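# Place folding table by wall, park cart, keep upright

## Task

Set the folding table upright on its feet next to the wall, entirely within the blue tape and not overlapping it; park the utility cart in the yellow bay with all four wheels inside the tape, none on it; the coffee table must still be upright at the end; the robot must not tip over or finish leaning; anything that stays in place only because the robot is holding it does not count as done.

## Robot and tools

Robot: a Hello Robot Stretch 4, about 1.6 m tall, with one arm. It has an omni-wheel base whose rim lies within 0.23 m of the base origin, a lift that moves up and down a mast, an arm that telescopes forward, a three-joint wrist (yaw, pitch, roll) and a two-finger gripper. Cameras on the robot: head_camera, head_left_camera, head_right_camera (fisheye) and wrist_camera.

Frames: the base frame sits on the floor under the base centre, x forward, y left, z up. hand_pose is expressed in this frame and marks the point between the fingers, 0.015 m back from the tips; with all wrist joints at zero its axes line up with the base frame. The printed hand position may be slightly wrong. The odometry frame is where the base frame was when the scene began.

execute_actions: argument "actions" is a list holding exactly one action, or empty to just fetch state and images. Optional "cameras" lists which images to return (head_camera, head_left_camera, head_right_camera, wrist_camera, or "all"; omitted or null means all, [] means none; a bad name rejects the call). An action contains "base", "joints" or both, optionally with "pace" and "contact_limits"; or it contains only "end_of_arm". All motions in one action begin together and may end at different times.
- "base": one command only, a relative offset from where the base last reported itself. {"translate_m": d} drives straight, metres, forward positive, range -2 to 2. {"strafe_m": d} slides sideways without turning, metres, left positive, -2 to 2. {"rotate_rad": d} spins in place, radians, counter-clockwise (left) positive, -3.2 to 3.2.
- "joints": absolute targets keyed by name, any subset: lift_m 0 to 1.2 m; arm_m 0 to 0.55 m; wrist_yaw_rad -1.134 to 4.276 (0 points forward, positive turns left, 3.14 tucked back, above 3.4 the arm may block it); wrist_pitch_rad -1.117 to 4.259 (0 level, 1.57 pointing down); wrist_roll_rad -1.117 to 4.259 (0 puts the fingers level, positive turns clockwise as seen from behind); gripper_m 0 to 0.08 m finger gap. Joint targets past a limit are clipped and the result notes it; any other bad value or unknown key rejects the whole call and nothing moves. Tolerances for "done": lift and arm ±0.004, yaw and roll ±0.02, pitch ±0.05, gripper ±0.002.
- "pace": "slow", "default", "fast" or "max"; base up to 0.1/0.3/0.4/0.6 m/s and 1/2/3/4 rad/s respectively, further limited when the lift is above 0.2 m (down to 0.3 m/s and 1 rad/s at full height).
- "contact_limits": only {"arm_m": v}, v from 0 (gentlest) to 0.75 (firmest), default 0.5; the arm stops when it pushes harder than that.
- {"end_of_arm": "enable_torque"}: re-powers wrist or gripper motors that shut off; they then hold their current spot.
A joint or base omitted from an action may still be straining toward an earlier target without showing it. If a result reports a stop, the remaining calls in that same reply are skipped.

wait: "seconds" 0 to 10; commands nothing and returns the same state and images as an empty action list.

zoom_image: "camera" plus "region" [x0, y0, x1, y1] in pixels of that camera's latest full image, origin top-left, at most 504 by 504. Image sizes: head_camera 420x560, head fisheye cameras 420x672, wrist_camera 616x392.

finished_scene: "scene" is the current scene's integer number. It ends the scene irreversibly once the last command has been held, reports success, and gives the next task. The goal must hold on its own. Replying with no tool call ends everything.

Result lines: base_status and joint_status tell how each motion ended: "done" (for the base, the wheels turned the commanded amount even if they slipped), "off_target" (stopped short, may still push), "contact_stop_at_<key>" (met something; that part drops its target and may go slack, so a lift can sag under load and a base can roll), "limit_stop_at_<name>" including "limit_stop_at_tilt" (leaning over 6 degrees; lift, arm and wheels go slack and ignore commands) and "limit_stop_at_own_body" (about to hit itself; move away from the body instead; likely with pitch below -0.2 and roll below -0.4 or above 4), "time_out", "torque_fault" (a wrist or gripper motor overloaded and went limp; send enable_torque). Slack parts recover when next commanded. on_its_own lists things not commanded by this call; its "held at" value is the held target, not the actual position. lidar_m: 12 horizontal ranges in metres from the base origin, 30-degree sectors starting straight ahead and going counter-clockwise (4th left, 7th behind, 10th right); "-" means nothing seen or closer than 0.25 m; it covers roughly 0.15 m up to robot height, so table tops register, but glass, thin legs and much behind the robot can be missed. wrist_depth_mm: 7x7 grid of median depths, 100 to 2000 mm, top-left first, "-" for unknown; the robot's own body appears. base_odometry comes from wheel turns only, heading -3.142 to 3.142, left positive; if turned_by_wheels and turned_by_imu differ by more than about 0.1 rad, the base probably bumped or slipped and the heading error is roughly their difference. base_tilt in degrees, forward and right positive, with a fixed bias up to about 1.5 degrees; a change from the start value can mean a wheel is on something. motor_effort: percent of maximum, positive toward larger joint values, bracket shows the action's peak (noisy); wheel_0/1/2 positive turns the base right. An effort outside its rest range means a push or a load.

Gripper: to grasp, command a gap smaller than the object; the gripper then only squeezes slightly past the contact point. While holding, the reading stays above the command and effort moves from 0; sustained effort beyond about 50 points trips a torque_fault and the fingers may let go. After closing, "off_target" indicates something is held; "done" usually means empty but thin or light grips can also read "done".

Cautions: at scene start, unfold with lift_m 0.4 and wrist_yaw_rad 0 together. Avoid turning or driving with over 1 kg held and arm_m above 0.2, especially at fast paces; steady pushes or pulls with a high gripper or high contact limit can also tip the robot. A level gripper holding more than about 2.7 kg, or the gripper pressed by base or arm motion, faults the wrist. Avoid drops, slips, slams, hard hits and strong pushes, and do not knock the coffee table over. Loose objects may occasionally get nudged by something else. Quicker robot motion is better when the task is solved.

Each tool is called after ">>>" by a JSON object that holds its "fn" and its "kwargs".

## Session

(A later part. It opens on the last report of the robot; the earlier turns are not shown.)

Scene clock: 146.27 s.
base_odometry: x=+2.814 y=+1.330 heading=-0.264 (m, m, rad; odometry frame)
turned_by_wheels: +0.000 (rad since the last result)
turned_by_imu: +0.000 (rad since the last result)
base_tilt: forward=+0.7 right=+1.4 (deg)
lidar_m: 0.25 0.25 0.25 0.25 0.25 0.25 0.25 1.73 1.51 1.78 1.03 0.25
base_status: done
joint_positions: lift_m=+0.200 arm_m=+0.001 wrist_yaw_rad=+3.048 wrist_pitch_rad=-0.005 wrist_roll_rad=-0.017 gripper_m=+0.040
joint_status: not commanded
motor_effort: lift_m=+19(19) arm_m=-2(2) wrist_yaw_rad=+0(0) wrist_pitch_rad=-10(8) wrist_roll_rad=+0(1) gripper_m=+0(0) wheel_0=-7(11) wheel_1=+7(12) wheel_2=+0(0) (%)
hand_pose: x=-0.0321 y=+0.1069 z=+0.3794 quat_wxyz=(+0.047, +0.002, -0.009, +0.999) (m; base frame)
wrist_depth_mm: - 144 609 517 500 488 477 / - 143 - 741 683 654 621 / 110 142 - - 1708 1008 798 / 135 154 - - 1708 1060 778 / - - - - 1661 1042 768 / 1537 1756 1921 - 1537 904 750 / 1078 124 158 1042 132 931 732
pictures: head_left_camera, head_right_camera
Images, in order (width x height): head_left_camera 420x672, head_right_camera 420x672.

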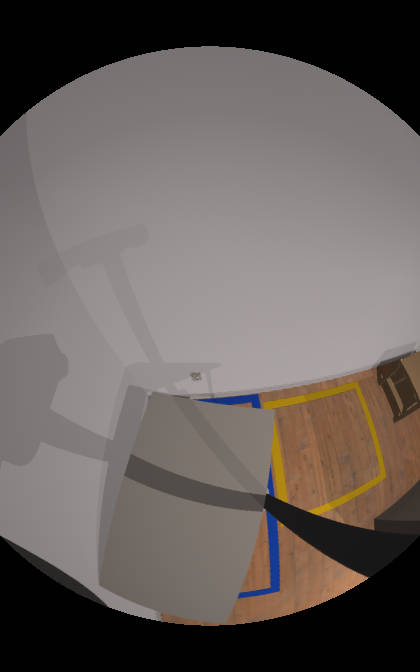

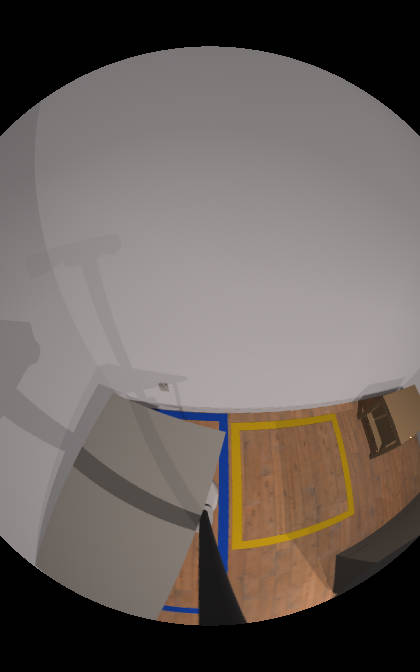

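>>> {"fn": "execute_actions", "kwargs": {"actions": [{"base":{"strafe_m":-0.85}}], "cameras": []}}

>>> {"fn": "execute_actions", "kwargs": {"actions": [{"base":{"translate_m":-0.35}}], "cameras": []}}

>>> {"fn": "execute_actions", "kwargs": {"actions": [{"base":{"rotate_rad":1.55}}]}}

Scene clock: 163.37 s.
base_odometry: x=+2.592 y=+0.509 heading=-0.264 (m, m, rad; odometry frame)
turned_by_wheels: +0.000 (rad since the last result)
turned_by_imu: +0.001 (rad since the last result)
base_tilt: forward=+0.7 right=+1.3 (deg)
lidar_m: 0.72 0.75 0.69 0.71 0.82 2.22 1.47 0.92 1.22 0.92 0.97 0.77
base_status: done
joint_positions: lift_m=+0.200 arm_m=+0.001 wrist_yaw_rad=+3.048 wrist_pitch_rad=-0.005 wrist_roll_rad=-0.017 gripper_m=+0.040
joint_status: not commanded
motor_effort: lift_m=+19(19) arm_m=-2(2) wrist_yaw_rad=-1(0) wrist_pitch_rad=-11(9) wrist_roll_rad=+1(1) gripper_m=+0(0) wheel_0=+0(11) wheel_1=+2(11) wheel_2=-1(2) (%)
hand_pose: x=-0.0321 y=+0.1069 z=+0.3794 quat_wxyz=(+0.047, +0.002, -0.009, +0.999) (m; base frame)
wrist_depth_mm: - 145 - - - - 1983 / - 143 - - - - 1921 / 111 142 - - - - 1983 / 135 154 - - - - 1921 / 904 - - - - - 1863 / 931 1499 1863 - - - 1808 / 917 124 158 1098 133 1397 1397
pictures: none
No camera images: the call's "cameras" was empty. Leave "cameras" out to get every camera's image.

Scene clock: 166.03 s.
base_odometry: x=+2.254 y=+0.601 heading=-0.264 (m, m, rad; odometry frame)
turned_by_wheels: +0.000 (rad since the last result)
turned_by_imu: +0.000 (rad since the last result)
base_tilt: forward=+0.7 right=+1.3 (deg)
lidar_m: 1.07 0.96 0.80 0.80 0.96 2.22 2.10 0.62 0.73 1.39 0.98 1.13
base_status: done
joint_positions: lift_m=+0.200 arm_m=+0.001 wrist_yaw_rad=+3.048 wrist_pitch_rad=-0.005 wrist_roll_rad=-0.017 gripper_m=+0.040
joint_status: not commanded
motor_effort: lift_m=+19(19) arm_m=-2(2) wrist_yaw_rad=-1(1) wrist_pitch_rad=-9(8) wrist_roll_rad=+1(0) gripper_m=+0(0) wheel_0=-1(4) wheel_1=-1(7) wheel_2=-3(10) (%)
hand_pose: x=-0.0321 y=+0.1069 z=+0.3794 quat_wxyz=(+0.047, +0.002, -0.009, +0.999) (m; base frame)
wrist_depth_mm: - 144 - - - - - / - 143 - - - - 1921 / 110 142 - - - - 1863 / 135 154 - - - - 1863 / 866 - - - - - 1808 / 917 1661 1921 - - - 1756 / 904 124 157 1118 133 1397 1464
pictures: none
No camera images: the call's "cameras" was empty. Leave "cameras" out to get every camera's image.

Scene clock: 168.07 s.
base_odometry: x=+2.254 y=+0.601 heading=+1.286 (m, m, rad; odometry frame)
turned_by_wheels: +1.550 (rad since the last result)
turned_by_imu: +1.569 (rad since the last result)
base_tilt: forward=+0.7 right=+1.3 (deg)
lidar_m: 0.79 0.93 2.18 2.07 0.62 0.73 1.42 1.00 1.12 1.07 1.12 0.80
base_status: done
joint_positions: lift_m=+0.200 arm_m=+0.001 wrist_yaw_rad=+3.048 wrist_pitch_rad=-0.005 wrist_roll_rad=-0.017 gripper_m=+0.040
joint_status: not commanded
motor_effort: lift_m=+19(19) arm_m=-2(2) wrist_yaw_rad=-1(1) wrist_pitch_rad=-9(8) wrist_roll_rad=+0(0) gripper_m=+0(0) wheel_0=-3(10) wheel_1=+1(5) wheel_2=-1(5) (%)
hand_pose: x=-0.0321 y=+0.1069 z=+0.3794 quat_wxyz=(+0.047, +0.002, -0.009, +0.999) (m; base frame)
wrist_depth_mm: - 144 - - - 788 597 / - 143 - - - 778 591 / 111 142 - - 1281 759 585 / 134 154 - - 1229 732 580 / 1464 - - - 1160 723 574 / 1078 1618 1921 1983 1138 715 559 / 1008 124 158 1098 133 668 564
pictures: head_camera, head_left_camera, head_right_camera, wrist_camera
Images, in order (width x height): head_camera 420x560, head_left_camera 420x672, head_right_camera 420x672, wrist_camera 616x392.

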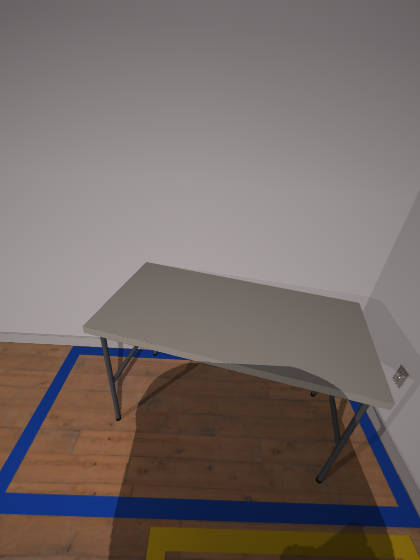

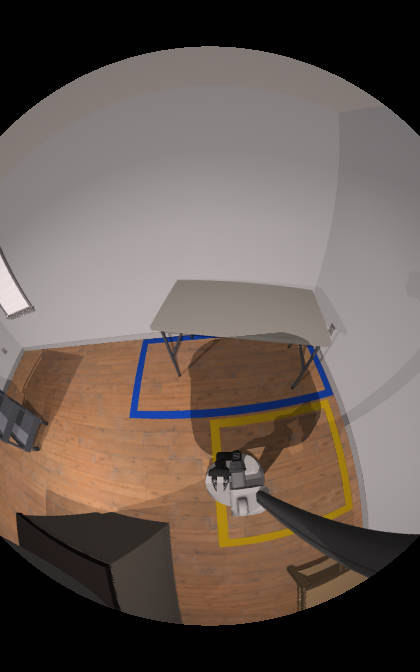

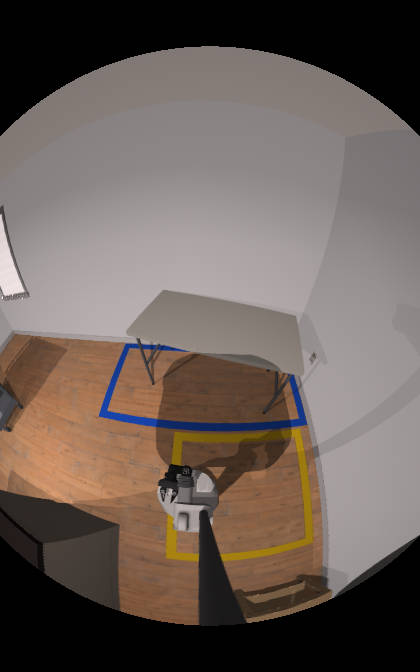

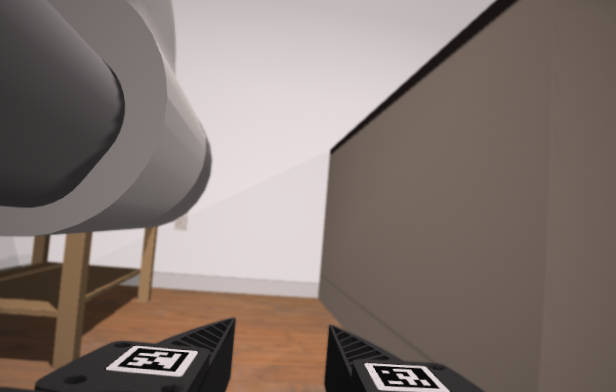

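>>> {"fn": "execute_actions", "kwargs": {"actions": [{"base":{"strafe_m":-0.58}}], "cameras": []}}

>>> {"fn": "execute_actions", "kwargs": {"actions": [{"base":{"translate_m":0.62},"pace":"slow"}], "cameras": []}}

>>> {"fn": "execute_actions", "kwargs": {"actions": [{"base":{"translate_m":-0.62}}], "cameras": ["head_camera","head_left_camera"]}}

Scene clock: 184.77 s.
base_odometry: x=+2.811 y=+0.438 heading=+1.286 (m, m, rad; odometry frame)
turned_by_wheels: +0.000 (rad since the last result)
turned_by_imu: +0.000 (rad since the last result)
base_tilt: forward=+0.7 right=+1.3 (deg)
lidar_m: 0.67 0.78 1.35 1.52 1.15 1.54 0.94 0.72 0.50 0.48 0.51 0.72
base_status: done
joint_positions: lift_m=+0.200 arm_m=+0.001 wrist_yaw_rad=+3.048 wrist_pitch_rad=-0.005 wrist_roll_rad=-0.017 gripper_m=+0.040
joint_status: not commanded
motor_effort: lift_m=+19(19) arm_m=-2(2) wrist_yaw_rad=-1(1) wrist_pitch_rad=-10(10) wrist_roll_rad=+1(1) gripper_m=+0(0) wheel_0=+1(7) wheel_1=+1(10) wheel_2=+1(1) (%)
hand_pose: x=-0.0321 y=+0.1069 z=+0.3794 quat_wxyz=(+0.047, +0.002, -0.009, +0.999) (m; base frame)
wrist_depth_mm: - 144 - - - - - / - 143 - - - - - / 111 142 - - - - 1308 / 135 154 - - - 1756 1255 / 1138 1921 - - - 1708 1255 / 1182 1138 1255 1808 - 1661 1255 / 1078 124 158 1060 133 1397 1229
pictures: none
No camera images: the call's "cameras" was empty. Leave "cameras" out to get every camera's image.

Scene clock: 192.23 s.
base_odometry: x=+2.985 y=+1.033 heading=+1.286 (m, m, rad; odometry frame)
turned_by_wheels: +0.000 (rad since the last result)
turned_by_imu: -0.004 (rad since the last result)
base_tilt: forward=+0.7 right=+1.3 (deg)
lidar_m: 0.25 0.25 0.27 2.68 1.49 1.58 1.55 0.71 0.49 0.48 0.51 0.25
base_status: done
joint_positions: lift_m=+0.200 arm_m=+0.001 wrist_yaw_rad=+3.048 wrist_pitch_rad=-0.005 wrist_roll_rad=-0.017 gripper_m=+0.040
joint_status: not commanded
motor_effort: lift_m=+19(19) arm_m=-2(2) wrist_yaw_rad=-1(0) wrist_pitch_rad=-10(11) wrist_roll_rad=+1(0) gripper_m=+0(0) wheel_0=+4(7) wheel_1=+3(3) wheel_2=-6(9) (%)
hand_pose: x=-0.0321 y=+0.1069 z=+0.3794 quat_wxyz=(+0.047, +0.002, -0.009, +0.999) (m; base frame)
wrist_depth_mm: - 144 - - - - - / - 143 - - - - - / 111 142 - - - - 1336 / 135 154 - - - 1808 1336 / 1118 1863 - - - 1756 1281 / 1182 1618 1756 - - 1661 1281 / 1060 124 158 1118 133 1397 1255
pictures: none
No camera images: the call's "cameras" was empty. Leave "cameras" out to get every camera's image.

Scene clock: 195.80 s.
base_odometry: x=+2.811 y=+0.437 heading=+1.286 (m, m, rad; odometry frame)
turned_by_wheels: +0.000 (rad since the last result)
turned_by_imu: +0.001 (rad since the last result)
base_tilt: forward=+0.7 right=+1.3 (deg)
lidar_m: 0.75 0.85 1.34 1.51 1.14 1.58 0.91 0.71 0.52 0.47 0.50 0.73
base_status: done
joint_positions: lift_m=+0.200 arm_m=+0.001 wrist_yaw_rad=+3.048 wrist_pitch_rad=-0.005 wrist_roll_rad=-0.017 gripper_m=+0.040
joint_status: not commanded
motor_effort: lift_m=+19(19) arm_m=-2(2) wrist_yaw_rad=-1(1) wrist_pitch_rad=-9(10) wrist_roll_rad=+1(1) gripper_m=+0(0) wheel_0=+0(5) wheel_1=+0(4) wheel_2=-2(10) (%)
hand_pose: x=-0.0321 y=+0.1069 z=+0.3794 quat_wxyz=(+0.047, +0.002, -0.009, +0.999) (m; base frame)
wrist_depth_mm: - 144 - - - - - / - 143 - - - - - / 111 142 - - - - 1308 / 135 154 - - - 1756 1255 / 1138 1921 - - - 1756 1281 / 1205 1160 1255 1808 - 1708 1255 / 1060 124 158 1060 133 1397 1229
pictures: head_camera, head_left_camera
Images, in order (width x height): head_camera 420x560, head_left_camera 420x672.

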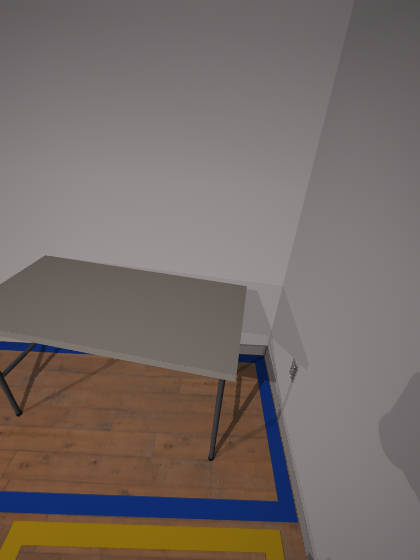

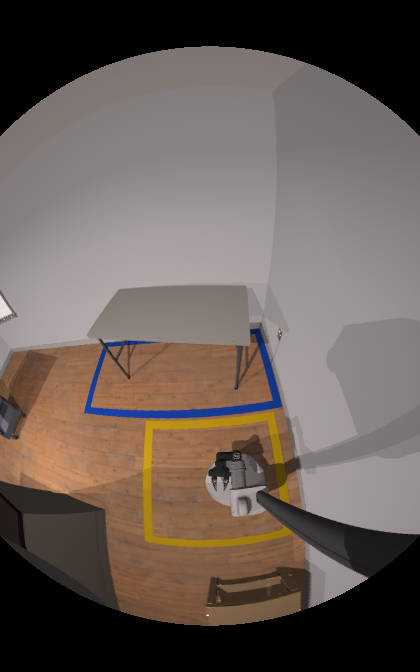

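>>> {"fn": "execute_actions", "kwargs": {"actions": [{"base":{"translate_m":0.76},"pace":"slow"}], "cameras": []}}

>>> {"fn": "execute_actions", "kwargs": {"actions": [{"base":{"translate_m":-0.76}}], "cameras": []}}

>>> {"fn": "execute_actions", "kwargs": {"actions": [{"base":{"strafe_m":0.5}}], "cameras": ["head_camera","head_left_camera"]}}

Scene clock: 211.83 s.
base_odometry: x=+3.024 y=+1.167 heading=+1.286 (m, m, rad; odometry frame)
turned_by_wheels: +0.000 (rad since the last result)
turned_by_imu: -0.005 (rad since the last result)
base_tilt: forward=+0.7 right=+1.3 (deg)
lidar_m: 0.25 0.25 0.25 0.63 1.62 1.61 1.69 0.72 0.50 0.47 0.26 0.25
base_status: done
joint_positions: lift_m=+0.200 arm_m=+0.001 wrist_yaw_rad=+3.048 wrist_pitch_rad=-0.005 wrist_roll_rad=-0.017 gripper_m=+0.040
joint_status: not commanded
motor_effort: lift_m=+19(19) arm_m=-2(2) wrist_yaw_rad=-1(0) wrist_pitch_rad=-9(10) wrist_roll_rad=+1(0) gripper_m=+0(0) wheel_0=+5(7) wheel_1=+0(4) wheel_2=-7(10) (%)
hand_pose: x=-0.0321 y=+0.1069 z=+0.3794 quat_wxyz=(+0.047, +0.002, -0.009, +0.999) (m; base frame)
wrist_depth_mm: - 144 - - - - - / - 143 - - - - - / 111 142 - - - 1983 1499 / 134 154 - - - 1756 1499 / 1138 1863 - - - 1756 1430 / 1182 1618 1863 - - 1661 1430 / 1060 124 158 1118 133 1366 1397
pictures: none
No camera images: the call's "cameras" was empty. Leave "cameras" out to get every camera's image.

Scene clock: 215.87 s.
base_odometry: x=+2.810 y=+0.437 heading=+1.286 (m, m, rad; odometry frame)
turned_by_wheels: +0.000 (rad since the last result)
turned_by_imu: +0.002 (rad since the last result)
base_tilt: forward=+0.7 right=+1.4 (deg)
lidar_m: 0.86 0.94 1.35 1.53 1.17 1.54 0.92 0.71 0.52 0.48 0.52 0.72
base_status: done
joint_positions: lift_m=+0.200 arm_m=+0.001 wrist_yaw_rad=+3.048 wrist_pitch_rad=-0.005 wrist_roll_rad=-0.017 gripper_m=+0.040
joint_status: not commanded
motor_effort: lift_m=+19(19) arm_m=-2(2) wrist_yaw_rad=-1(1) wrist_pitch_rad=-10(10) wrist_roll_rad=+1(2) gripper_m=+0(0) wheel_0=+0(6) wheel_1=+0(4) wheel_2=-1(7) (%)
hand_pose: x=-0.0321 y=+0.1069 z=+0.3794 quat_wxyz=(+0.047, +0.002, -0.009, +0.999) (m; base frame)
wrist_depth_mm: - 145 - - - - - / - 143 - - - - - / 111 142 - - - 1983 1308 / 135 154 - - - 1756 1255 / 1138 1863 - - - 1756 1281 / 1160 1138 1255 1808 - 1661 1255 / 1078 124 157 1078 133 1397 1205
pictures: none
No camera images: the call's "cameras" was empty. Leave "cameras" out to get every camera's image.

Scene clock: 218.87 s.
base_odometry: x=+2.331 y=+0.578 heading=+1.286 (m, m, rad; odometry frame)
turned_by_wheels: +0.000 (rad since the last result)
turned_by_imu: -0.001 (rad since the last result)
base_tilt: forward=+0.7 right=+1.3 (deg)
lidar_m: 0.88 0.95 2.19 2.16 0.69 0.85 1.13 0.97 1.02 0.98 1.04 0.91
base_status: done
joint_positions: lift_m=+0.200 arm_m=+0.001 wrist_yaw_rad=+3.048 wrist_pitch_rad=-0.005 wrist_roll_rad=-0.017 gripper_m=+0.040
joint_status: not commanded
motor_effort: lift_m=+19(19) arm_m=-2(2) wrist_yaw_rad=-1(2) wrist_pitch_rad=-7(9) wrist_roll_rad=+1(1) gripper_m=+0(0) wheel_0=-1(6) wheel_1=-2(6) wheel_2=+0(1) (%)
hand_pose: x=-0.0321 y=+0.1069 z=+0.3794 quat_wxyz=(+0.047, +0.002, -0.009, +0.999) (m; base frame)
wrist_depth_mm: - 144 - - - - 676 / - 143 - - - 931 661 / 110 141 - - 1499 891 661 / 135 154 - - 1464 878 654 / 1863 1921 - - 1397 854 640 / 1255 1464 1921 - 1308 842 621 / 1078 124 157 1118 133 788 603
pictures: head_camera, head_left_camera
Images, in order (width x height): head_camera 420x560, head_left_camera 420x672.

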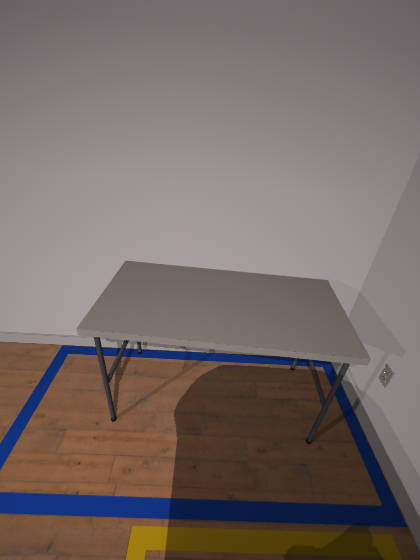

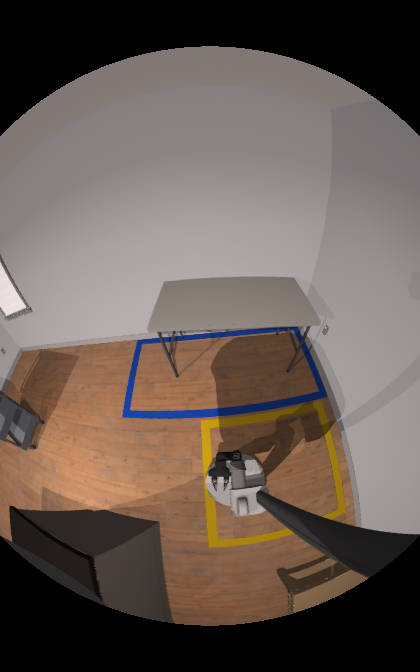

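>>> {"fn": "execute_actions", "kwargs": {"actions": [{"base":{"strafe_m":0.44},"joints":{"lift_m":0.4,"wrist_yaw_rad":0,"wrist_pitch_rad":0,"wrist_roll_rad":0,"gripper_m":0.08}}], "cameras": []}}

>>> {"fn": "execute_actions", "kwargs": {"actions": [{"joints":{"lift_m":0.08,"arm_m":0.1}}]}}

Scene clock: 234.27 s.
base_odometry: x=+1.908 y=+0.702 heading=+1.285 (m, m, rad; odometry frame)
turned_by_wheels: +0.000 (rad since the last result)
turned_by_imu: -0.002 (rad since the last result)
base_tilt: forward=+0.7 right=+1.3 (deg)
lidar_m: 0.91 1.59 2.18 1.72 0.57 0.40 0.58 1.19 1.35 1.44 1.26 0.93
base_status: done
joint_positions: lift_m=+0.400 arm_m=+0.001 wrist_yaw_rad=+0.000 wrist_pitch_rad=+0.003 wrist_roll_rad=-0.001 gripper_m=+0.080
joint_status: all done
motor_effort: lift_m=+25(24) arm_m=-2(2) wrist_yaw_rad=-3(7) wrist_pitch_rad=-8(10) wrist_roll_rad=+3(7) gripper_m=+1(3) wheel_0=+0(9) wheel_1=-1(9) wheel_2=+0(2) (%)
hand_pose: x=+0.3843 y=-0.0873 z=+0.5773 quat_wxyz=(+1.000, +0.000, +0.001, +0.000) (m; base frame)
wrist_depth_mm: 1336 1336 1366 1397 1430 1397 1464 / 1336 1336 1366 1366 1430 1430 1430 / 1336 1308 1336 1366 1397 1397 1397 / 1308 1308 1336 1160 931 820 946 / 1281 1308 1366 1336 1336 1397 1397 / 1308 1308 1308 1336 1336 1397 1366 / - 122 1281 1336 146 1366 1397
pictures: none
No camera images: the call's "cameras" was empty. Leave "cameras" out to get every camera's image.

Scene clock: 236.60 s.
base_odometry: x=+1.908 y=+0.702 heading=+1.285 (m, m, rad; odometry frame)
turned_by_wheels: +0.000 (rad since the last result)
turned_by_imu: +0.000 (rad since the last result)
base_tilt: forward=+0.7 right=+1.3 (deg)
lidar_m: 0.90 1.59 2.17 1.72 0.56 0.40 0.58 1.17 1.34 1.43 1.23 0.93
base_status: not commanded
joint_positions: lift_m=+0.080 arm_m=+0.099 wrist_yaw_rad=+0.000 wrist_pitch_rad=+0.003 wrist_roll_rad=-0.001 gripper_m=+0.080
joint_status: all done
motor_effort: lift_m=+18(22) arm_m=+4(5) wrist_yaw_rad=-1(3) wrist_pitch_rad=-7(9) wrist_roll_rad=+2(2) gripper_m=+1(2) wheel_0=+0(0) wheel_1=-1(1) wheel_2=+0(0) (%)
hand_pose: x=+0.4828 y=-0.0874 z=+0.2580 quat_wxyz=(+1.000, +0.000, +0.001, +0.000) (m; base frame)
wrist_depth_mm: 1255 1255 1281 788 759 741 723 / 1229 1255 1255 1118 1060 1042 976 / 1229 1229 1255 1281 1255 1281 1308 / 1205 1229 1229 1255 1281 1308 1281 / 1205 1205 1229 1229 1281 1281 1308 / 1098 1205 1160 1229 1229 1308 1255 / - 122 732 831 146 917 946
pictures: head_camera, head_left_camera, head_right_camera, wrist_camera
Images, in order (width x height): head_camera 420x560, head_left_camera 420x672, head_right_camera 420x672, wrist_camera 616x392.

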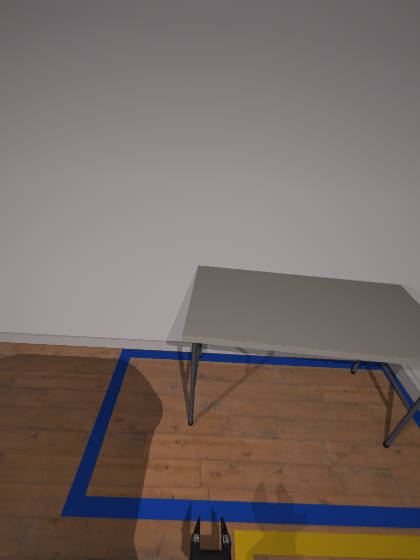

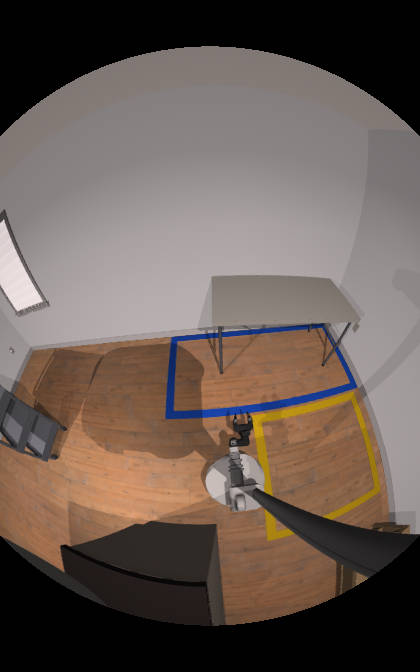

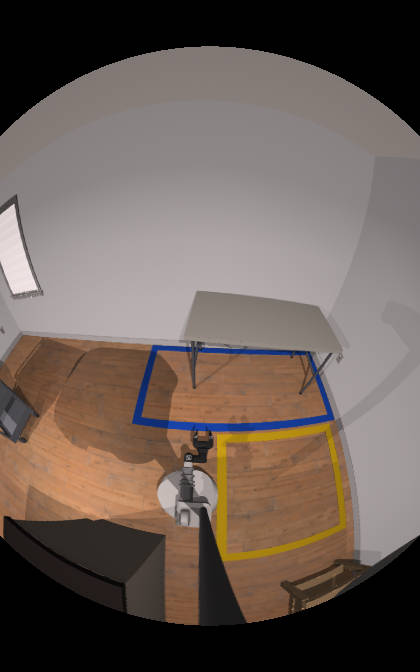

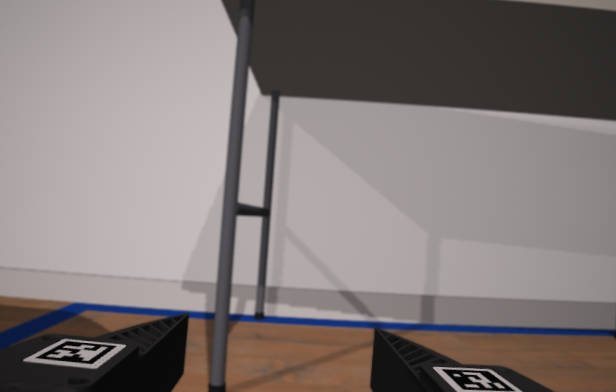

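>>> {"fn": "execute_actions", "kwargs": {"actions": [{"base":{"strafe_m":0.1}}], "cameras": []}}

>>> {"fn": "execute_actions", "kwargs": {"actions": [{"base":{"translate_m":0.42}}], "cameras": ["head_camera","wrist_camera"]}}

Scene clock: 245.20 s.
base_odometry: x=+1.812 y=+0.730 heading=+1.285 (m, m, rad; odometry frame)
turned_by_wheels: +0.000 (rad since the last result)
turned_by_imu: -0.001 (rad since the last result)
base_tilt: forward=+0.7 right=+1.3 (deg)
lidar_m: 0.92 1.58 2.20 1.61 0.56 0.38 0.38 1.25 1.35 1.53 1.25 0.95
base_status: done
joint_positions: lift_m=+0.080 arm_m=+0.099 wrist_yaw_rad=+0.000 wrist_pitch_rad=+0.003 wrist_roll_rad=-0.001 gripper_m=+0.080
joint_status: not commanded
motor_effort: lift_m=+18(18) arm_m=+4(4) wrist_yaw_rad=+0(1) wrist_pitch_rad=-7(9) wrist_roll_rad=+2(2) gripper_m=+2(2) wheel_0=+1(9) wheel_1=-2(6) wheel_2=+0(2) (%)
hand_pose: x=+0.4828 y=-0.0874 z=+0.2580 quat_wxyz=(+1.000, +0.000, +0.001, +0.000) (m; base frame)
wrist_depth_mm: 1255 1281 1281 788 759 741 723 / 1229 1229 1255 1205 1060 1042 960 / 1205 1229 1281 1281 1281 1308 1308 / 1229 1255 1205 1255 1255 1281 1308 / 1182 1229 1229 1255 1255 1281 1281 / 1098 1182 1229 1229 1255 1255 1281 / - 122 768 820 146 946 946
pictures: none
No camera images: the call's "cameras" was empty. Leave "cameras" out to get every camera's image.

Scene clock: 248.10 s.
base_odometry: x=+1.930 y=+1.133 heading=+1.285 (m, m, rad; odometry frame)
turned_by_wheels: +0.000 (rad since the last result)
turned_by_imu: -0.002 (rad since the last result)
base_tilt: forward=+0.7 right=+1.3 (deg)
lidar_m: 0.51 1.14 1.57 1.59 1.75 0.81 0.81 1.59 1.60 1.50 0.70 0.51
base_status: done
joint_positions: lift_m=+0.080 arm_m=+0.099 wrist_yaw_rad=+0.000 wrist_pitch_rad=+0.003 wrist_roll_rad=-0.001 gripper_m=+0.080
joint_status: not commanded
motor_effort: lift_m=+18(18) arm_m=+4(4) wrist_yaw_rad=-2(1) wrist_pitch_rad=-9(10) wrist_roll_rad=+3(3) gripper_m=+2(2) wheel_0=+2(8) wheel_1=-1(7) wheel_2=+0(10) (%)
hand_pose: x=+0.4828 y=-0.0874 z=+0.2579 quat_wxyz=(+1.000, +0.000, +0.001, +0.000) (m; base frame)
wrist_depth_mm: 809 820 831 699 759 741 715 / 809 809 820 831 842 854 866 / 788 809 820 768 831 842 854 / 778 798 809 750 842 842 842 / 788 798 798 820 820 831 842 / 768 778 788 788 820 831 831 / - 122 732 732 146 809 809
pictures: head_camera, wrist_camera
Images, in order (width x height): head_camera 420x560, wrist_camera 616x392.

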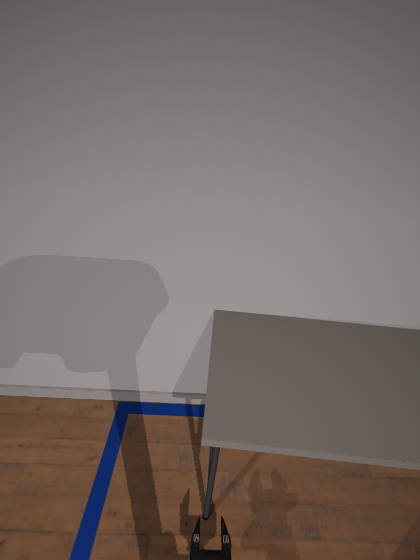

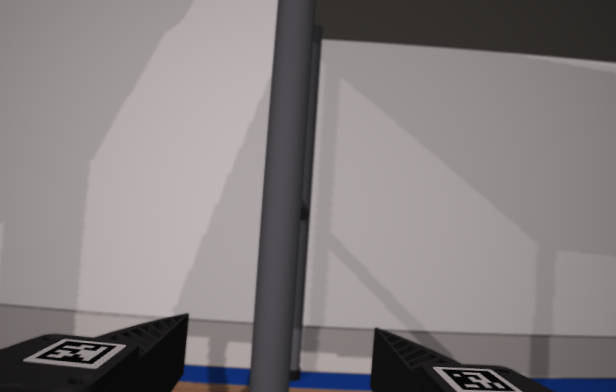

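>>> {"fn": "execute_actions", "kwargs": {"actions": [{"base":{"translate_m":0.115},"pace":"slow"}], "cameras": []}}

>>> {"fn": "execute_actions", "kwargs": {"actions": [{"joints":{"gripper_m":0.0}}], "cameras": ["wrist_camera"]}}

Scene clock: 254.87 s.
base_odometry: x=+1.963 y=+1.243 heading=+1.286 (m, m, rad; odometry frame)
turned_by_wheels: +0.000 (rad since the last result)
turned_by_imu: -0.001 (rad since the last result)
base_tilt: forward=+0.7 right=+1.3 (deg)
lidar_m: 0.41 1.02 1.42 1.61 1.74 0.94 0.94 1.67 1.61 1.51 0.55 0.41
base_status: done
joint_positions: lift_m=+0.080 arm_m=+0.099 wrist_yaw_rad=+0.000 wrist_pitch_rad=+0.003 wrist_roll_rad=-0.001 gripper_m=+0.080
joint_status: not commanded
motor_effort: lift_m=+18(18) arm_m=+4(4) wrist_yaw_rad=-1(1) wrist_pitch_rad=-10(11) wrist_roll_rad=+2(3) gripper_m=+1(2) wheel_0=+2(5) wheel_1=+1(2) wheel_2=-2(9) (%)
hand_pose: x=+0.4828 y=-0.0874 z=+0.2579 quat_wxyz=(+1.000, +0.000, +0.001, +0.000) (m; base frame)
wrist_depth_mm: 699 699 707 123 715 732 750 / 691 699 707 122 723 732 741 / 683 691 699 123 715 723 723 / 676 683 691 124 699 715 723 / 676 676 683 627 707 715 723 / 668 676 676 683 699 715 707 / - 121 156 661 146 683 699
pictures: none
No camera images: the call's "cameras" was empty. Leave "cameras" out to get every camera's image.

Scene clock: 256.10 s.
base_odometry: x=+1.963 y=+1.243 heading=+1.286 (m, m, rad; odometry frame)
turned_by_wheels: +0.001 (rad since the last result)
turned_by_imu: +0.001 (rad since the last result)
base_tilt: forward=+0.7 right=+1.3 (deg)
lidar_m: 0.40 1.02 1.41 1.60 1.74 0.94 0.92 1.71 1.59 1.51 0.53 0.41
base_status: not commanded
joint_positions: lift_m=+0.080 arm_m=+0.099 wrist_yaw_rad=+0.008 wrist_pitch_rad=+0.002 wrist_roll_rad=+0.000 gripper_m=+0.022
joint_status: gripper_m off_target (ended at +0.022, target +0.000)
on_its_own: gripper_m is held at +0.017, not at your +0.000, by its contact guard: the fingers met something; wrist_yaw_rad is at rest, and its effort (-23) is outside its rest range (-13 to +13)
motor_effort: lift_m=+18(18) arm_m=+4(4) wrist_yaw_rad=-23(23) wrist_pitch_rad=-7(8) wrist_roll_rad=+0(2) gripper_m=-47(65) wheel_0=+9(9) wheel_1=+3(3) wheel_2=+0(2) (%)
hand_pose: x=+0.4835 y=-0.0858 z=+0.2582 quat_wxyz=(+1.000, +0.000, +0.001, +0.004) (m; base frame)
wrist_depth_mm: 691 699 707 121 715 732 732 / 691 691 707 121 715 715 732 / 691 691 699 119 707 715 715 / 683 683 683 117 707 715 723 / 676 683 691 117 699 707 707 / 676 676 676 117 691 699 699 / 654 661 116 114 676 683 683
pictures: wrist_camera
Images, in order (width x height): wrist_camera 616x392.

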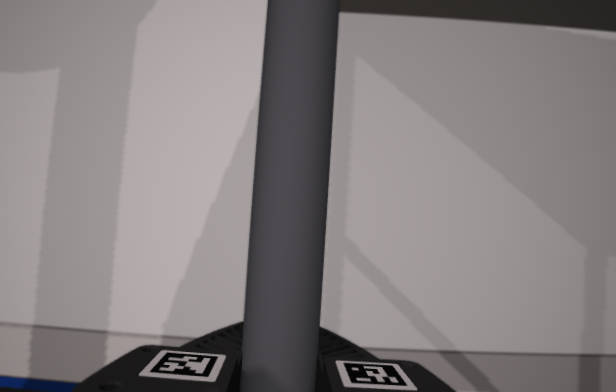

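Gripped; effort is near the limit, so I'll ease the squeeze slightly and pull back.

>>> {"fn": "execute_actions", "kwargs": {"actions": [{"base":{"translate_m":-0.19},"joints":{"gripper_m":0.019},"pace":"slow"}], "cameras": ["head_camera"]}}

>>> {"fn": "execute_actions", "kwargs": {"actions": [{"joints":{"gripper_m":0.08}}], "cameras": []}}

>>> {"fn": "execute_actions", "kwargs": {"actions": [{"base":{"translate_m":-0.35}}], "cameras": ["head_camera","head_left_camera"]}}

Scene clock: 269.67 s.
base_odometry: x=+1.909 y=+1.061 heading=+1.286 (m, m, rad; odometry frame)
turned_by_wheels: +0.000 (rad since the last result)
turned_by_imu: -0.001 (rad since the last result)
base_tilt: forward=+0.7 right=+1.3 (deg)
lidar_m: 0.41 1.24 1.67 1.61 3.30 0.74 0.73 1.53 1.58 1.52 0.61 0.42
base_status: done
joint_positions: lift_m=+0.080 arm_m=+0.100 wrist_yaw_rad=+0.004 wrist_pitch_rad=+0.003 wrist_roll_rad=+0.000 gripper_m=+0.023
joint_status: gripper_m off_target (ended at +0.023, target +0.019)
motor_effort: lift_m=+18(18) arm_m=+0(4) wrist_yaw_rad=-11(33) wrist_pitch_rad=-11(11) wrist_roll_rad=+2(2) gripper_m=-32(48) wheel_0=-5(10) wheel_1=-3(10) wheel_2=+5(12) (%)
hand_pose: x=+0.4840 y=-0.0866 z=+0.2578 quat_wxyz=(+1.000, +0.000, +0.002, +0.002) (m; base frame)
wrist_depth_mm: 891 891 904 122 917 741 723 / 891 891 891 122 931 931 960 / 878 878 891 121 904 917 946 / 866 891 891 119 931 917 931 / 854 866 866 118 904 917 917 / 842 842 854 118 891 891 917 / 732 809 118 115 866 891 891
pictures: head_camera
Images, in order (width x height): head_camera 420x560.

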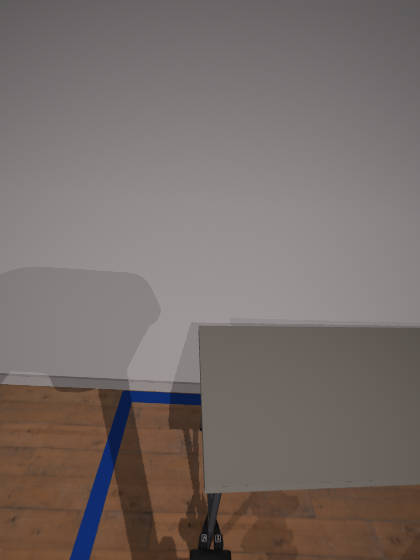

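Scene clock: 270.87 s.
base_odometry: x=+1.909 y=+1.061 heading=+1.286 (m, m, rad; odometry frame)
turned_by_wheels: +0.000 (rad since the last result)
turned_by_imu: +0.000 (rad since the last result)
base_tilt: forward=+0.7 right=+1.3 (deg)
lidar_m: 0.38 1.20 1.69 1.61 3.31 0.74 0.73 1.53 1.61 1.52 0.60 0.41
base_status: not commanded
joint_positions: lift_m=+0.080 arm_m=+0.100 wrist_yaw_rad=+0.001 wrist_pitch_rad=+0.003 wrist_roll_rad=-0.001 gripper_m=+0.080
joint_status: all done
motor_effort: lift_m=+18(18) arm_m=+0(0) wrist_yaw_rad=-2(11) wrist_pitch_rad=-14(11) wrist_roll_rad=+3(2) gripper_m=+2(28) wheel_0=-2(5) wheel_1=-2(3) wheel_2=+1(5) (%)
hand_pose: x=+0.4837 y=-0.0873 z=+0.2578 quat_wxyz=(+1.000, +0.000, +0.002, +0.000) (m; base frame)
wrist_depth_mm: 891 891 904 123 931 732 723 / 866 891 891 122 931 917 946 / 878 891 891 121 917 931 946 / 854 866 891 119 917 917 931 / 854 878 866 119 904 917 917 / 842 854 866 119 891 904 904 / - 122 691 119 146 878 904
pictures: none
No camera images: the call's "cameras" was empty. Leave "cameras" out to get every camera's image.

Scene clock: 273.50 s.
base_odometry: x=+1.811 y=+0.725 heading=+1.286 (m, m, rad; odometry frame)
turned_by_wheels: +0.000 (rad since the last result)
turned_by_imu: +0.001 (rad since the last result)
base_tilt: forward=+0.7 right=+1.3 (deg)
lidar_m: 0.75 1.60 2.18 1.63 0.54 0.37 0.38 1.23 1.32 1.52 1.13 0.78
base_status: done
joint_positions: lift_m=+0.080 arm_m=+0.100 wrist_yaw_rad=+0.000 wrist_pitch_rad=+0.003 wrist_roll_rad=-0.001 gripper_m=+0.080
joint_status: not commanded
motor_effort: lift_m=+18(18) arm_m=+0(0) wrist_yaw_rad=-1(2) wrist_pitch_rad=-9(10) wrist_roll_rad=+2(2) gripper_m=+1(1) wheel_0=-2(7) wheel_1=+0(6) wheel_2=+0(10) (%)
hand_pose: x=+0.4837 y=-0.0873 z=+0.2578 quat_wxyz=(+1.000, +0.000, +0.002, +0.000) (m; base frame)
wrist_depth_mm: 1255 1255 1281 750 759 741 732 / 1229 1255 1255 1008 1078 1042 976 / 1205 1255 1255 1281 1281 1308 1308 / 1205 1229 1255 1255 1308 1308 1308 / 1205 1229 1205 1255 1255 1308 1308 / 1078 1138 1205 1205 1229 1255 1281 / - 122 778 809 146 931 931
pictures: head_camera, head_left_camera
Images, in order (width x height): head_camera 420x560, head_left_camera 420x672.

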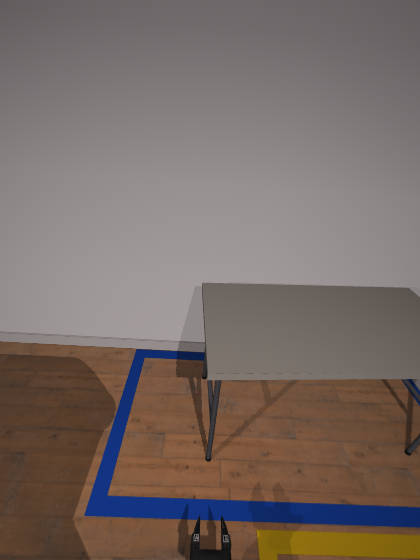

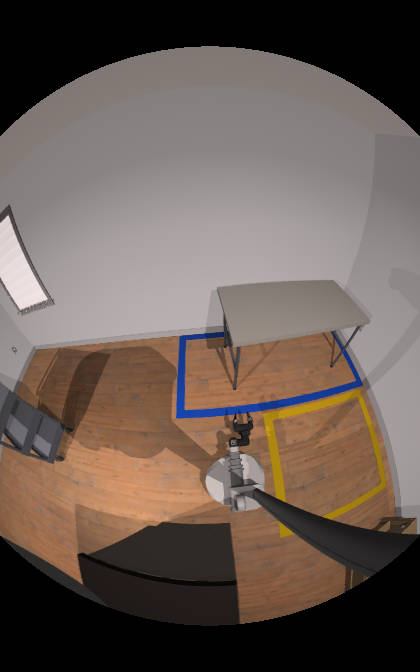

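>>> {"fn": "execute_actions", "kwargs": {"actions": [{"base":{"strafe_m":-0.95}}], "cameras": ["head_camera","head_left_camera"]}}

Scene clock: 283.17 s.
base_odometry: x=+2.723 y=+0.458 heading=+1.286 (m, m, rad; odometry frame)
turned_by_wheels: +0.000 (rad since the last result)
turned_by_imu: -0.002 (rad since the last result)
base_tilt: forward=+0.7 right=+1.3 (deg)
lidar_m: 0.79 0.82 1.10 1.50 1.06 1.42 0.92 0.84 0.60 0.57 0.61 0.85
base_status: done
joint_positions: lift_m=+0.080 arm_m=+0.100 wrist_yaw_rad=+0.000 wrist_pitch_rad=+0.003 wrist_roll_rad=-0.001 gripper_m=+0.080
joint_status: not commanded
motor_effort: lift_m=+18(18) arm_m=+0(0) wrist_yaw_rad=-3(2) wrist_pitch_rad=-10(13) wrist_roll_rad=+2(3) gripper_m=+2(1) wheel_0=+0(10) wheel_1=+2(8) wheel_2=+1(1) (%)
hand_pose: x=+0.4837 y=-0.0874 z=+0.2578 quat_wxyz=(+1.000, +0.000, +0.002, +0.000) (m; base frame)
wrist_depth_mm: 878 842 798 788 809 1098 768 / 1229 1255 1308 1118 1308 1098 750 / 1229 1255 1281 1281 1281 1060 732 / 1229 1255 1281 1255 1308 1042 741 / 1205 1229 1255 1281 1281 1025 723 / 1098 1182 1229 1255 1229 991 707 / - 122 778 820 146 842 683
pictures: head_camera, head_left_camera
Images, in order (width x height): head_camera 420x560, head_left_camera 420x672.

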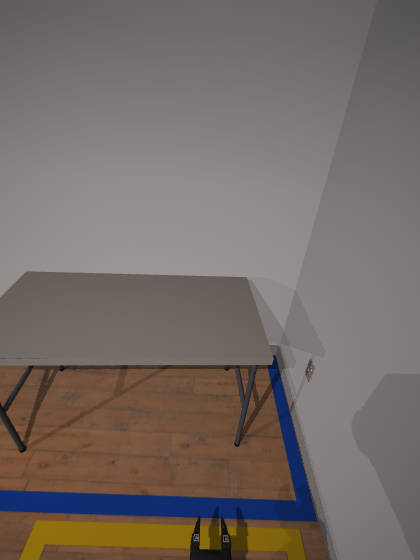

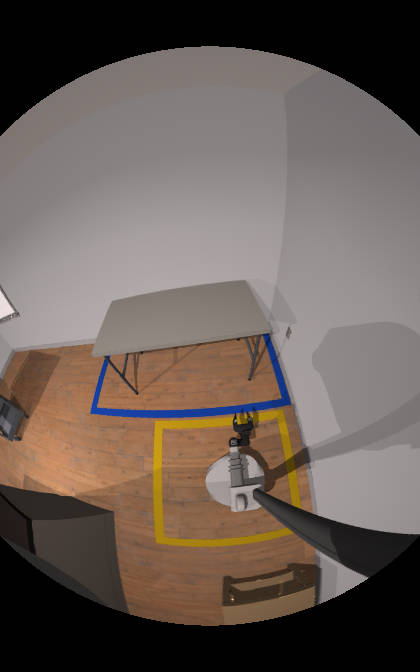

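>>> {"fn": "execute_actions", "kwargs": {"actions": [{"base":{"strafe_m":-0.165}}], "cameras": []}}

>>> {"fn": "execute_actions", "kwargs": {"actions": [{"base":{"translate_m":0.3}}], "cameras": ["head_camera","wrist_camera"]}}

Scene clock: 294.60 s.
base_odometry: x=+2.881 y=+0.412 heading=+1.286 (m, m, rad; odometry frame)
turned_by_wheels: +0.000 (rad since the last result)
turned_by_imu: -0.001 (rad since the last result)
base_tilt: forward=+0.7 right=+1.4 (deg)
lidar_m: 0.81 0.84 1.12 1.53 1.21 0.97 0.93 0.62 0.43 0.40 0.44 0.59
base_status: done
joint_positions: lift_m=+0.080 arm_m=+0.100 wrist_yaw_rad=+0.000 wrist_pitch_rad=+0.003 wrist_roll_rad=-0.001 gripper_m=+0.080
joint_status: not commanded
motor_effort: lift_m=+18(18) arm_m=+0(0) wrist_yaw_rad=-2(2) wrist_pitch_rad=-9(9) wrist_roll_rad=+3(2) gripper_m=+1(2) wheel_0=+0(9) wheel_1=+2(6) wheel_2=+0(0) (%)
hand_pose: x=+0.4837 y=-0.0874 z=+0.2578 quat_wxyz=(+1.000, +0.000, +0.002, +0.000) (m; base frame)
wrist_depth_mm: 878 842 809 854 1308 741 517 / 1229 1281 1281 1281 1281 732 508 / 1229 1255 1281 1281 1281 723 508 / 1229 1229 1255 1281 1255 707 500 / 1205 1229 1281 1281 1281 699 492 / 1098 1182 1205 1229 1118 683 484 / - 122 778 768 146 591 480
pictures: none
No camera images: the call's "cameras" was empty. Leave "cameras" out to get every camera's image.

Scene clock: 297.07 s.
base_odometry: x=+2.965 y=+0.700 heading=+1.287 (m, m, rad; odometry frame)
turned_by_wheels: +0.000 (rad since the last result)
turned_by_imu: -0.001 (rad since the last result)
base_tilt: forward=+0.7 right=+1.3 (deg)
lidar_m: 0.52 0.52 0.69 2.76 1.36 1.68 1.22 0.62 0.44 0.41 0.44 0.61
base_status: done
joint_positions: lift_m=+0.080 arm_m=+0.100 wrist_yaw_rad=+0.000 wrist_pitch_rad=+0.003 wrist_roll_rad=-0.001 gripper_m=+0.080
joint_status: not commanded
motor_effort: lift_m=+18(18) arm_m=+0(0) wrist_yaw_rad=-2(2) wrist_pitch_rad=-11(10) wrist_roll_rad=+2(3) gripper_m=+1(2) wheel_0=+2(5) wheel_1=-1(4) wheel_2=+3(10) (%)
hand_pose: x=+0.4837 y=-0.0874 z=+0.2578 quat_wxyz=(+1.000, +0.000, +0.002, +0.000) (m; base frame)
wrist_depth_mm: 946 960 809 960 991 732 512 / 946 960 960 976 991 732 512 / 931 931 946 960 976 715 496 / 904 931 946 960 976 707 488 / 917 917 931 931 960 699 492 / 891 904 917 917 931 676 480 / - 122 741 768 146 580 473
pictures: head_camera, wrist_camera
Images, in order (width x height): head_camera 420x560, wrist_camera 616x392.

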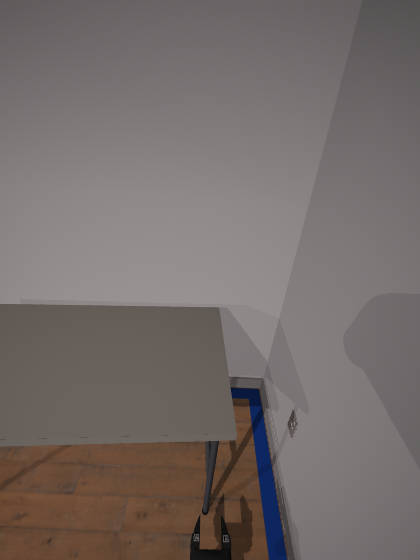

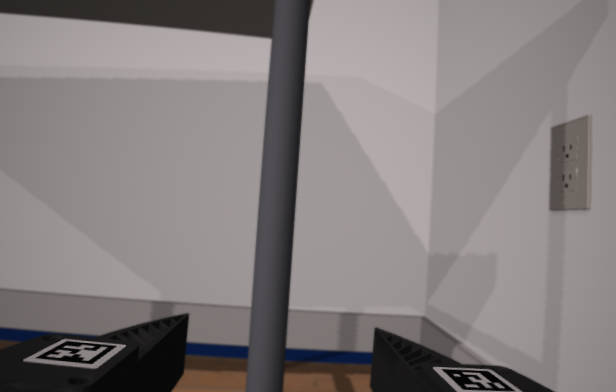

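Nearly the same geometry as the previous grip.

>>> {"fn": "execute_actions", "kwargs": {"actions": [{"base":{"translate_m":0.11},"pace":"slow"}], "cameras": []}}

>>> {"fn": "execute_actions", "kwargs": {"actions": [{"joints":{"gripper_m":0.019}}], "cameras": []}}

>>> {"fn": "execute_actions", "kwargs": {"actions": [{"base":{"translate_m":-0.055},"pace":"slow"}], "cameras": []}}

>>> {"fn": "execute_actions", "kwargs": {"actions": [{"joints":{"gripper_m":0.08}}], "cameras": []}}

>>> {"fn": "execute_actions", "kwargs": {"actions": [{"base":{"translate_m":-0.38}}], "cameras": ["head_camera"]}}

Scene clock: 305.30 s.
base_odometry: x=+2.996 y=+0.806 heading=+1.287 (m, m, rad; odometry frame)
turned_by_wheels: +0.000 (rad since the last result)
turned_by_imu: -0.001 (rad since the last result)
base_tilt: forward=+0.7 right=+1.3 (deg)
lidar_m: 0.41 0.41 0.57 2.74 1.43 1.69 1.33 0.62 0.43 0.40 0.42 0.43
base_status: done
joint_positions: lift_m=+0.080 arm_m=+0.100 wrist_yaw_rad=+0.000 wrist_pitch_rad=+0.003 wrist_roll_rad=-0.001 gripper_m=+0.080
joint_status: not commanded
motor_effort: lift_m=+18(18) arm_m=+0(0) wrist_yaw_rad=-1(2) wrist_pitch_rad=-11(8) wrist_roll_rad=+2(2) gripper_m=+2(1) wheel_0=+1(7) wheel_1=+1(3) wheel_2=-1(7) (%)
hand_pose: x=+0.4837 y=-0.0874 z=+0.2578 quat_wxyz=(+1.000, +0.000, +0.002, +0.000) (m; base frame)
wrist_depth_mm: 831 842 842 151 866 732 508 / 831 842 854 842 866 732 504 / 820 831 842 831 854 715 500 / 809 820 831 854 854 691 496 / 798 809 809 831 842 691 488 / 788 809 798 831 842 668 480 / - 121 156 768 146 580 469
pictures: none
No camera images: the call's "cameras" was empty. Leave "cameras" out to get every camera's image.

Scene clock: 306.53 s.
base_odometry: x=+2.996 y=+0.806 heading=+1.288 (m, m, rad; odometry frame)
turned_by_wheels: +0.001 (rad since the last result)
turned_by_imu: +0.001 (rad since the last result)
base_tilt: forward=+0.7 right=+1.3 (deg)
lidar_m: 0.39 0.43 0.57 2.74 1.43 1.67 1.34 0.61 0.43 0.41 0.42 0.43
base_status: not commanded
joint_positions: lift_m=+0.080 arm_m=+0.100 wrist_yaw_rad=+0.013 wrist_pitch_rad=+0.002 wrist_roll_rad=-0.001 gripper_m=+0.024
joint_status: gripper_m off_target (ended at +0.024, target +0.019)
on_its_own: gripper_m is held at +0.023, not at your +0.019, by its contact guard: the fingers met something; wrist_yaw_rad is at rest, and its effort (-38) is outside its rest range (-13 to +13)
motor_effort: lift_m=+18(18) arm_m=+0(0) wrist_yaw_rad=-38(38) wrist_pitch_rad=-10(11) wrist_roll_rad=+3(2) gripper_m=-11(8) wheel_0=+8(8) wheel_1=+3(3) wheel_2=+3(3) (%)
hand_pose: x=+0.4847 y=-0.0847 z=+0.2580 quat_wxyz=(+1.000, +0.000, +0.001, +0.006) (m; base frame)
wrist_depth_mm: 854 842 866 145 866 788 535 / 842 842 842 145 866 768 530 / 831 831 854 143 854 759 525 / 820 842 831 141 842 741 517 / 809 831 831 141 842 723 508 / 798 809 820 141 831 715 500 / 732 798 136 136 809 683 492
pictures: none
No camera images: the call's "cameras" was empty. Leave "cameras" out to get every camera's image.

Scene clock: 308.30 s.
base_odometry: x=+2.981 y=+0.753 heading=+1.287 (m, m, rad; odometry frame)
turned_by_wheels: +0.000 (rad since the last result)
turned_by_imu: +0.000 (rad since the last result)
base_tilt: forward=+0.7 right=+1.3 (deg)
lidar_m: 0.46 0.49 0.63 2.75 1.38 1.68 1.27 0.61 0.43 0.40 0.43 0.49
base_status: done
joint_positions: lift_m=+0.080 arm_m=+0.100 wrist_yaw_rad=+0.000 wrist_pitch_rad=+0.003 wrist_roll_rad=-0.001 gripper_m=+0.023
joint_status: not commanded
on_its_own: gripper_m is held at +0.023, not at your +0.019, by its contact guard: the fingers met something
motor_effort: lift_m=+18(18) arm_m=+0(0) wrist_yaw_rad=-2(42) wrist_pitch_rad=-10(11) wrist_roll_rad=+2(2) gripper_m=-2(11) wheel_0=-3(7) wheel_1=-1(4) wheel_2=+1(14) (%)
hand_pose: x=+0.4837 y=-0.0873 z=+0.2579 quat_wxyz=(+1.000, +0.000, +0.001, +0.000) (m; base frame)
wrist_depth_mm: 891 904 904 208 931 741 512 / 866 891 904 917 931 723 508 / 878 878 891 904 904 715 508 / 866 878 878 904 904 691 500 / 866 866 866 891 891 691 488 / 854 842 854 866 891 676 480 / 741 831 130 191 854 668 473
pictures: none
No camera images: the call's "cameras" was empty. Leave "cameras" out to get every camera's image.

Scene clock: 309.47 s.
base_odometry: x=+2.981 y=+0.753 heading=+1.287 (m, m, rad; odometry frame)
turned_by_wheels: +0.000 (rad since the last result)
turned_by_imu: +0.000 (rad since the last result)
base_tilt: forward=+0.7 right=+1.3 (deg)
lidar_m: 0.45 0.47 0.64 2.75 1.39 1.65 1.27 0.62 0.44 0.41 0.43 0.60
base_status: not commanded
joint_positions: lift_m=+0.080 arm_m=+0.100 wrist_yaw_rad=+0.000 wrist_pitch_rad=+0.003 wrist_roll_rad=-0.001 gripper_m=+0.080
joint_status: all done
motor_effort: lift_m=+18(18) arm_m=+0(0) wrist_yaw_rad=-3(2) wrist_pitch_rad=-8(8) wrist_roll_rad=+2(3) gripper_m=+2(2) wheel_0=-3(3) wheel_1=-1(1) wheel_2=+1(1) (%)
hand_pose: x=+0.4837 y=-0.0873 z=+0.2579 quat_wxyz=(+1.000, +0.000, +0.001, +0.000) (m; base frame)
wrist_depth_mm: 891 904 917 208 931 750 508 / 878 891 904 904 904 732 508 / 878 891 891 904 917 715 508 / 878 878 891 891 904 699 496 / 866 878 878 891 891 683 492 / 842 866 854 866 904 668 480 / - 122 683 759 146 585 477
pictures: none
No camera images: the call's "cameras" was empty. Leave "cameras" out to get every camera's image.

Scene clock: 312.20 s.
base_odometry: x=+2.875 y=+0.388 heading=+1.287 (m, m, rad; odometry frame)
turned_by_wheels: +0.000 (rad since the last result)
turned_by_imu: +0.001 (rad since the last result)
base_tilt: forward=+0.7 right=+1.4 (deg)
lidar_m: 0.84 0.86 1.12 1.39 1.22 0.95 0.90 0.62 0.44 0.40 0.42 0.61
base_status: done
joint_positions: lift_m=+0.080 arm_m=+0.100 wrist_yaw_rad=+0.000 wrist_pitch_rad=+0.003 wrist_roll_rad=-0.001 gripper_m=+0.080
joint_status: not commanded
motor_effort: lift_m=+18(18) arm_m=+0(0) wrist_yaw_rad=-1(2) wrist_pitch_rad=-8(8) wrist_roll_rad=+3(2) gripper_m=+2(2) wheel_0=-1(6) wheel_1=+1(7) wheel_2=+0(8) (%)
hand_pose: x=+0.4837 y=-0.0874 z=+0.2579 quat_wxyz=(+1.000, +0.000, +0.001, +0.000) (m; base frame)
wrist_depth_mm: 866 831 809 854 1366 750 517 / 1281 1281 1308 1308 1366 732 517 / 1255 1281 1308 1308 1281 732 512 / 1255 1281 1281 1308 1281 707 504 / 1255 1255 1255 1281 1281 691 496 / 1078 1182 1229 1205 1138 683 484 / - 122 768 768 146 585 477
pictures: head_camera
Images, in order (width x height): head_camera 420x560.

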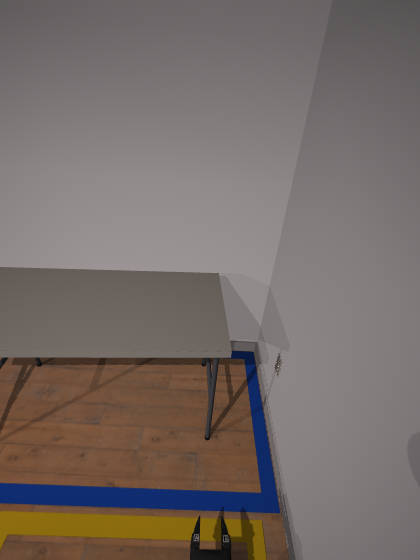

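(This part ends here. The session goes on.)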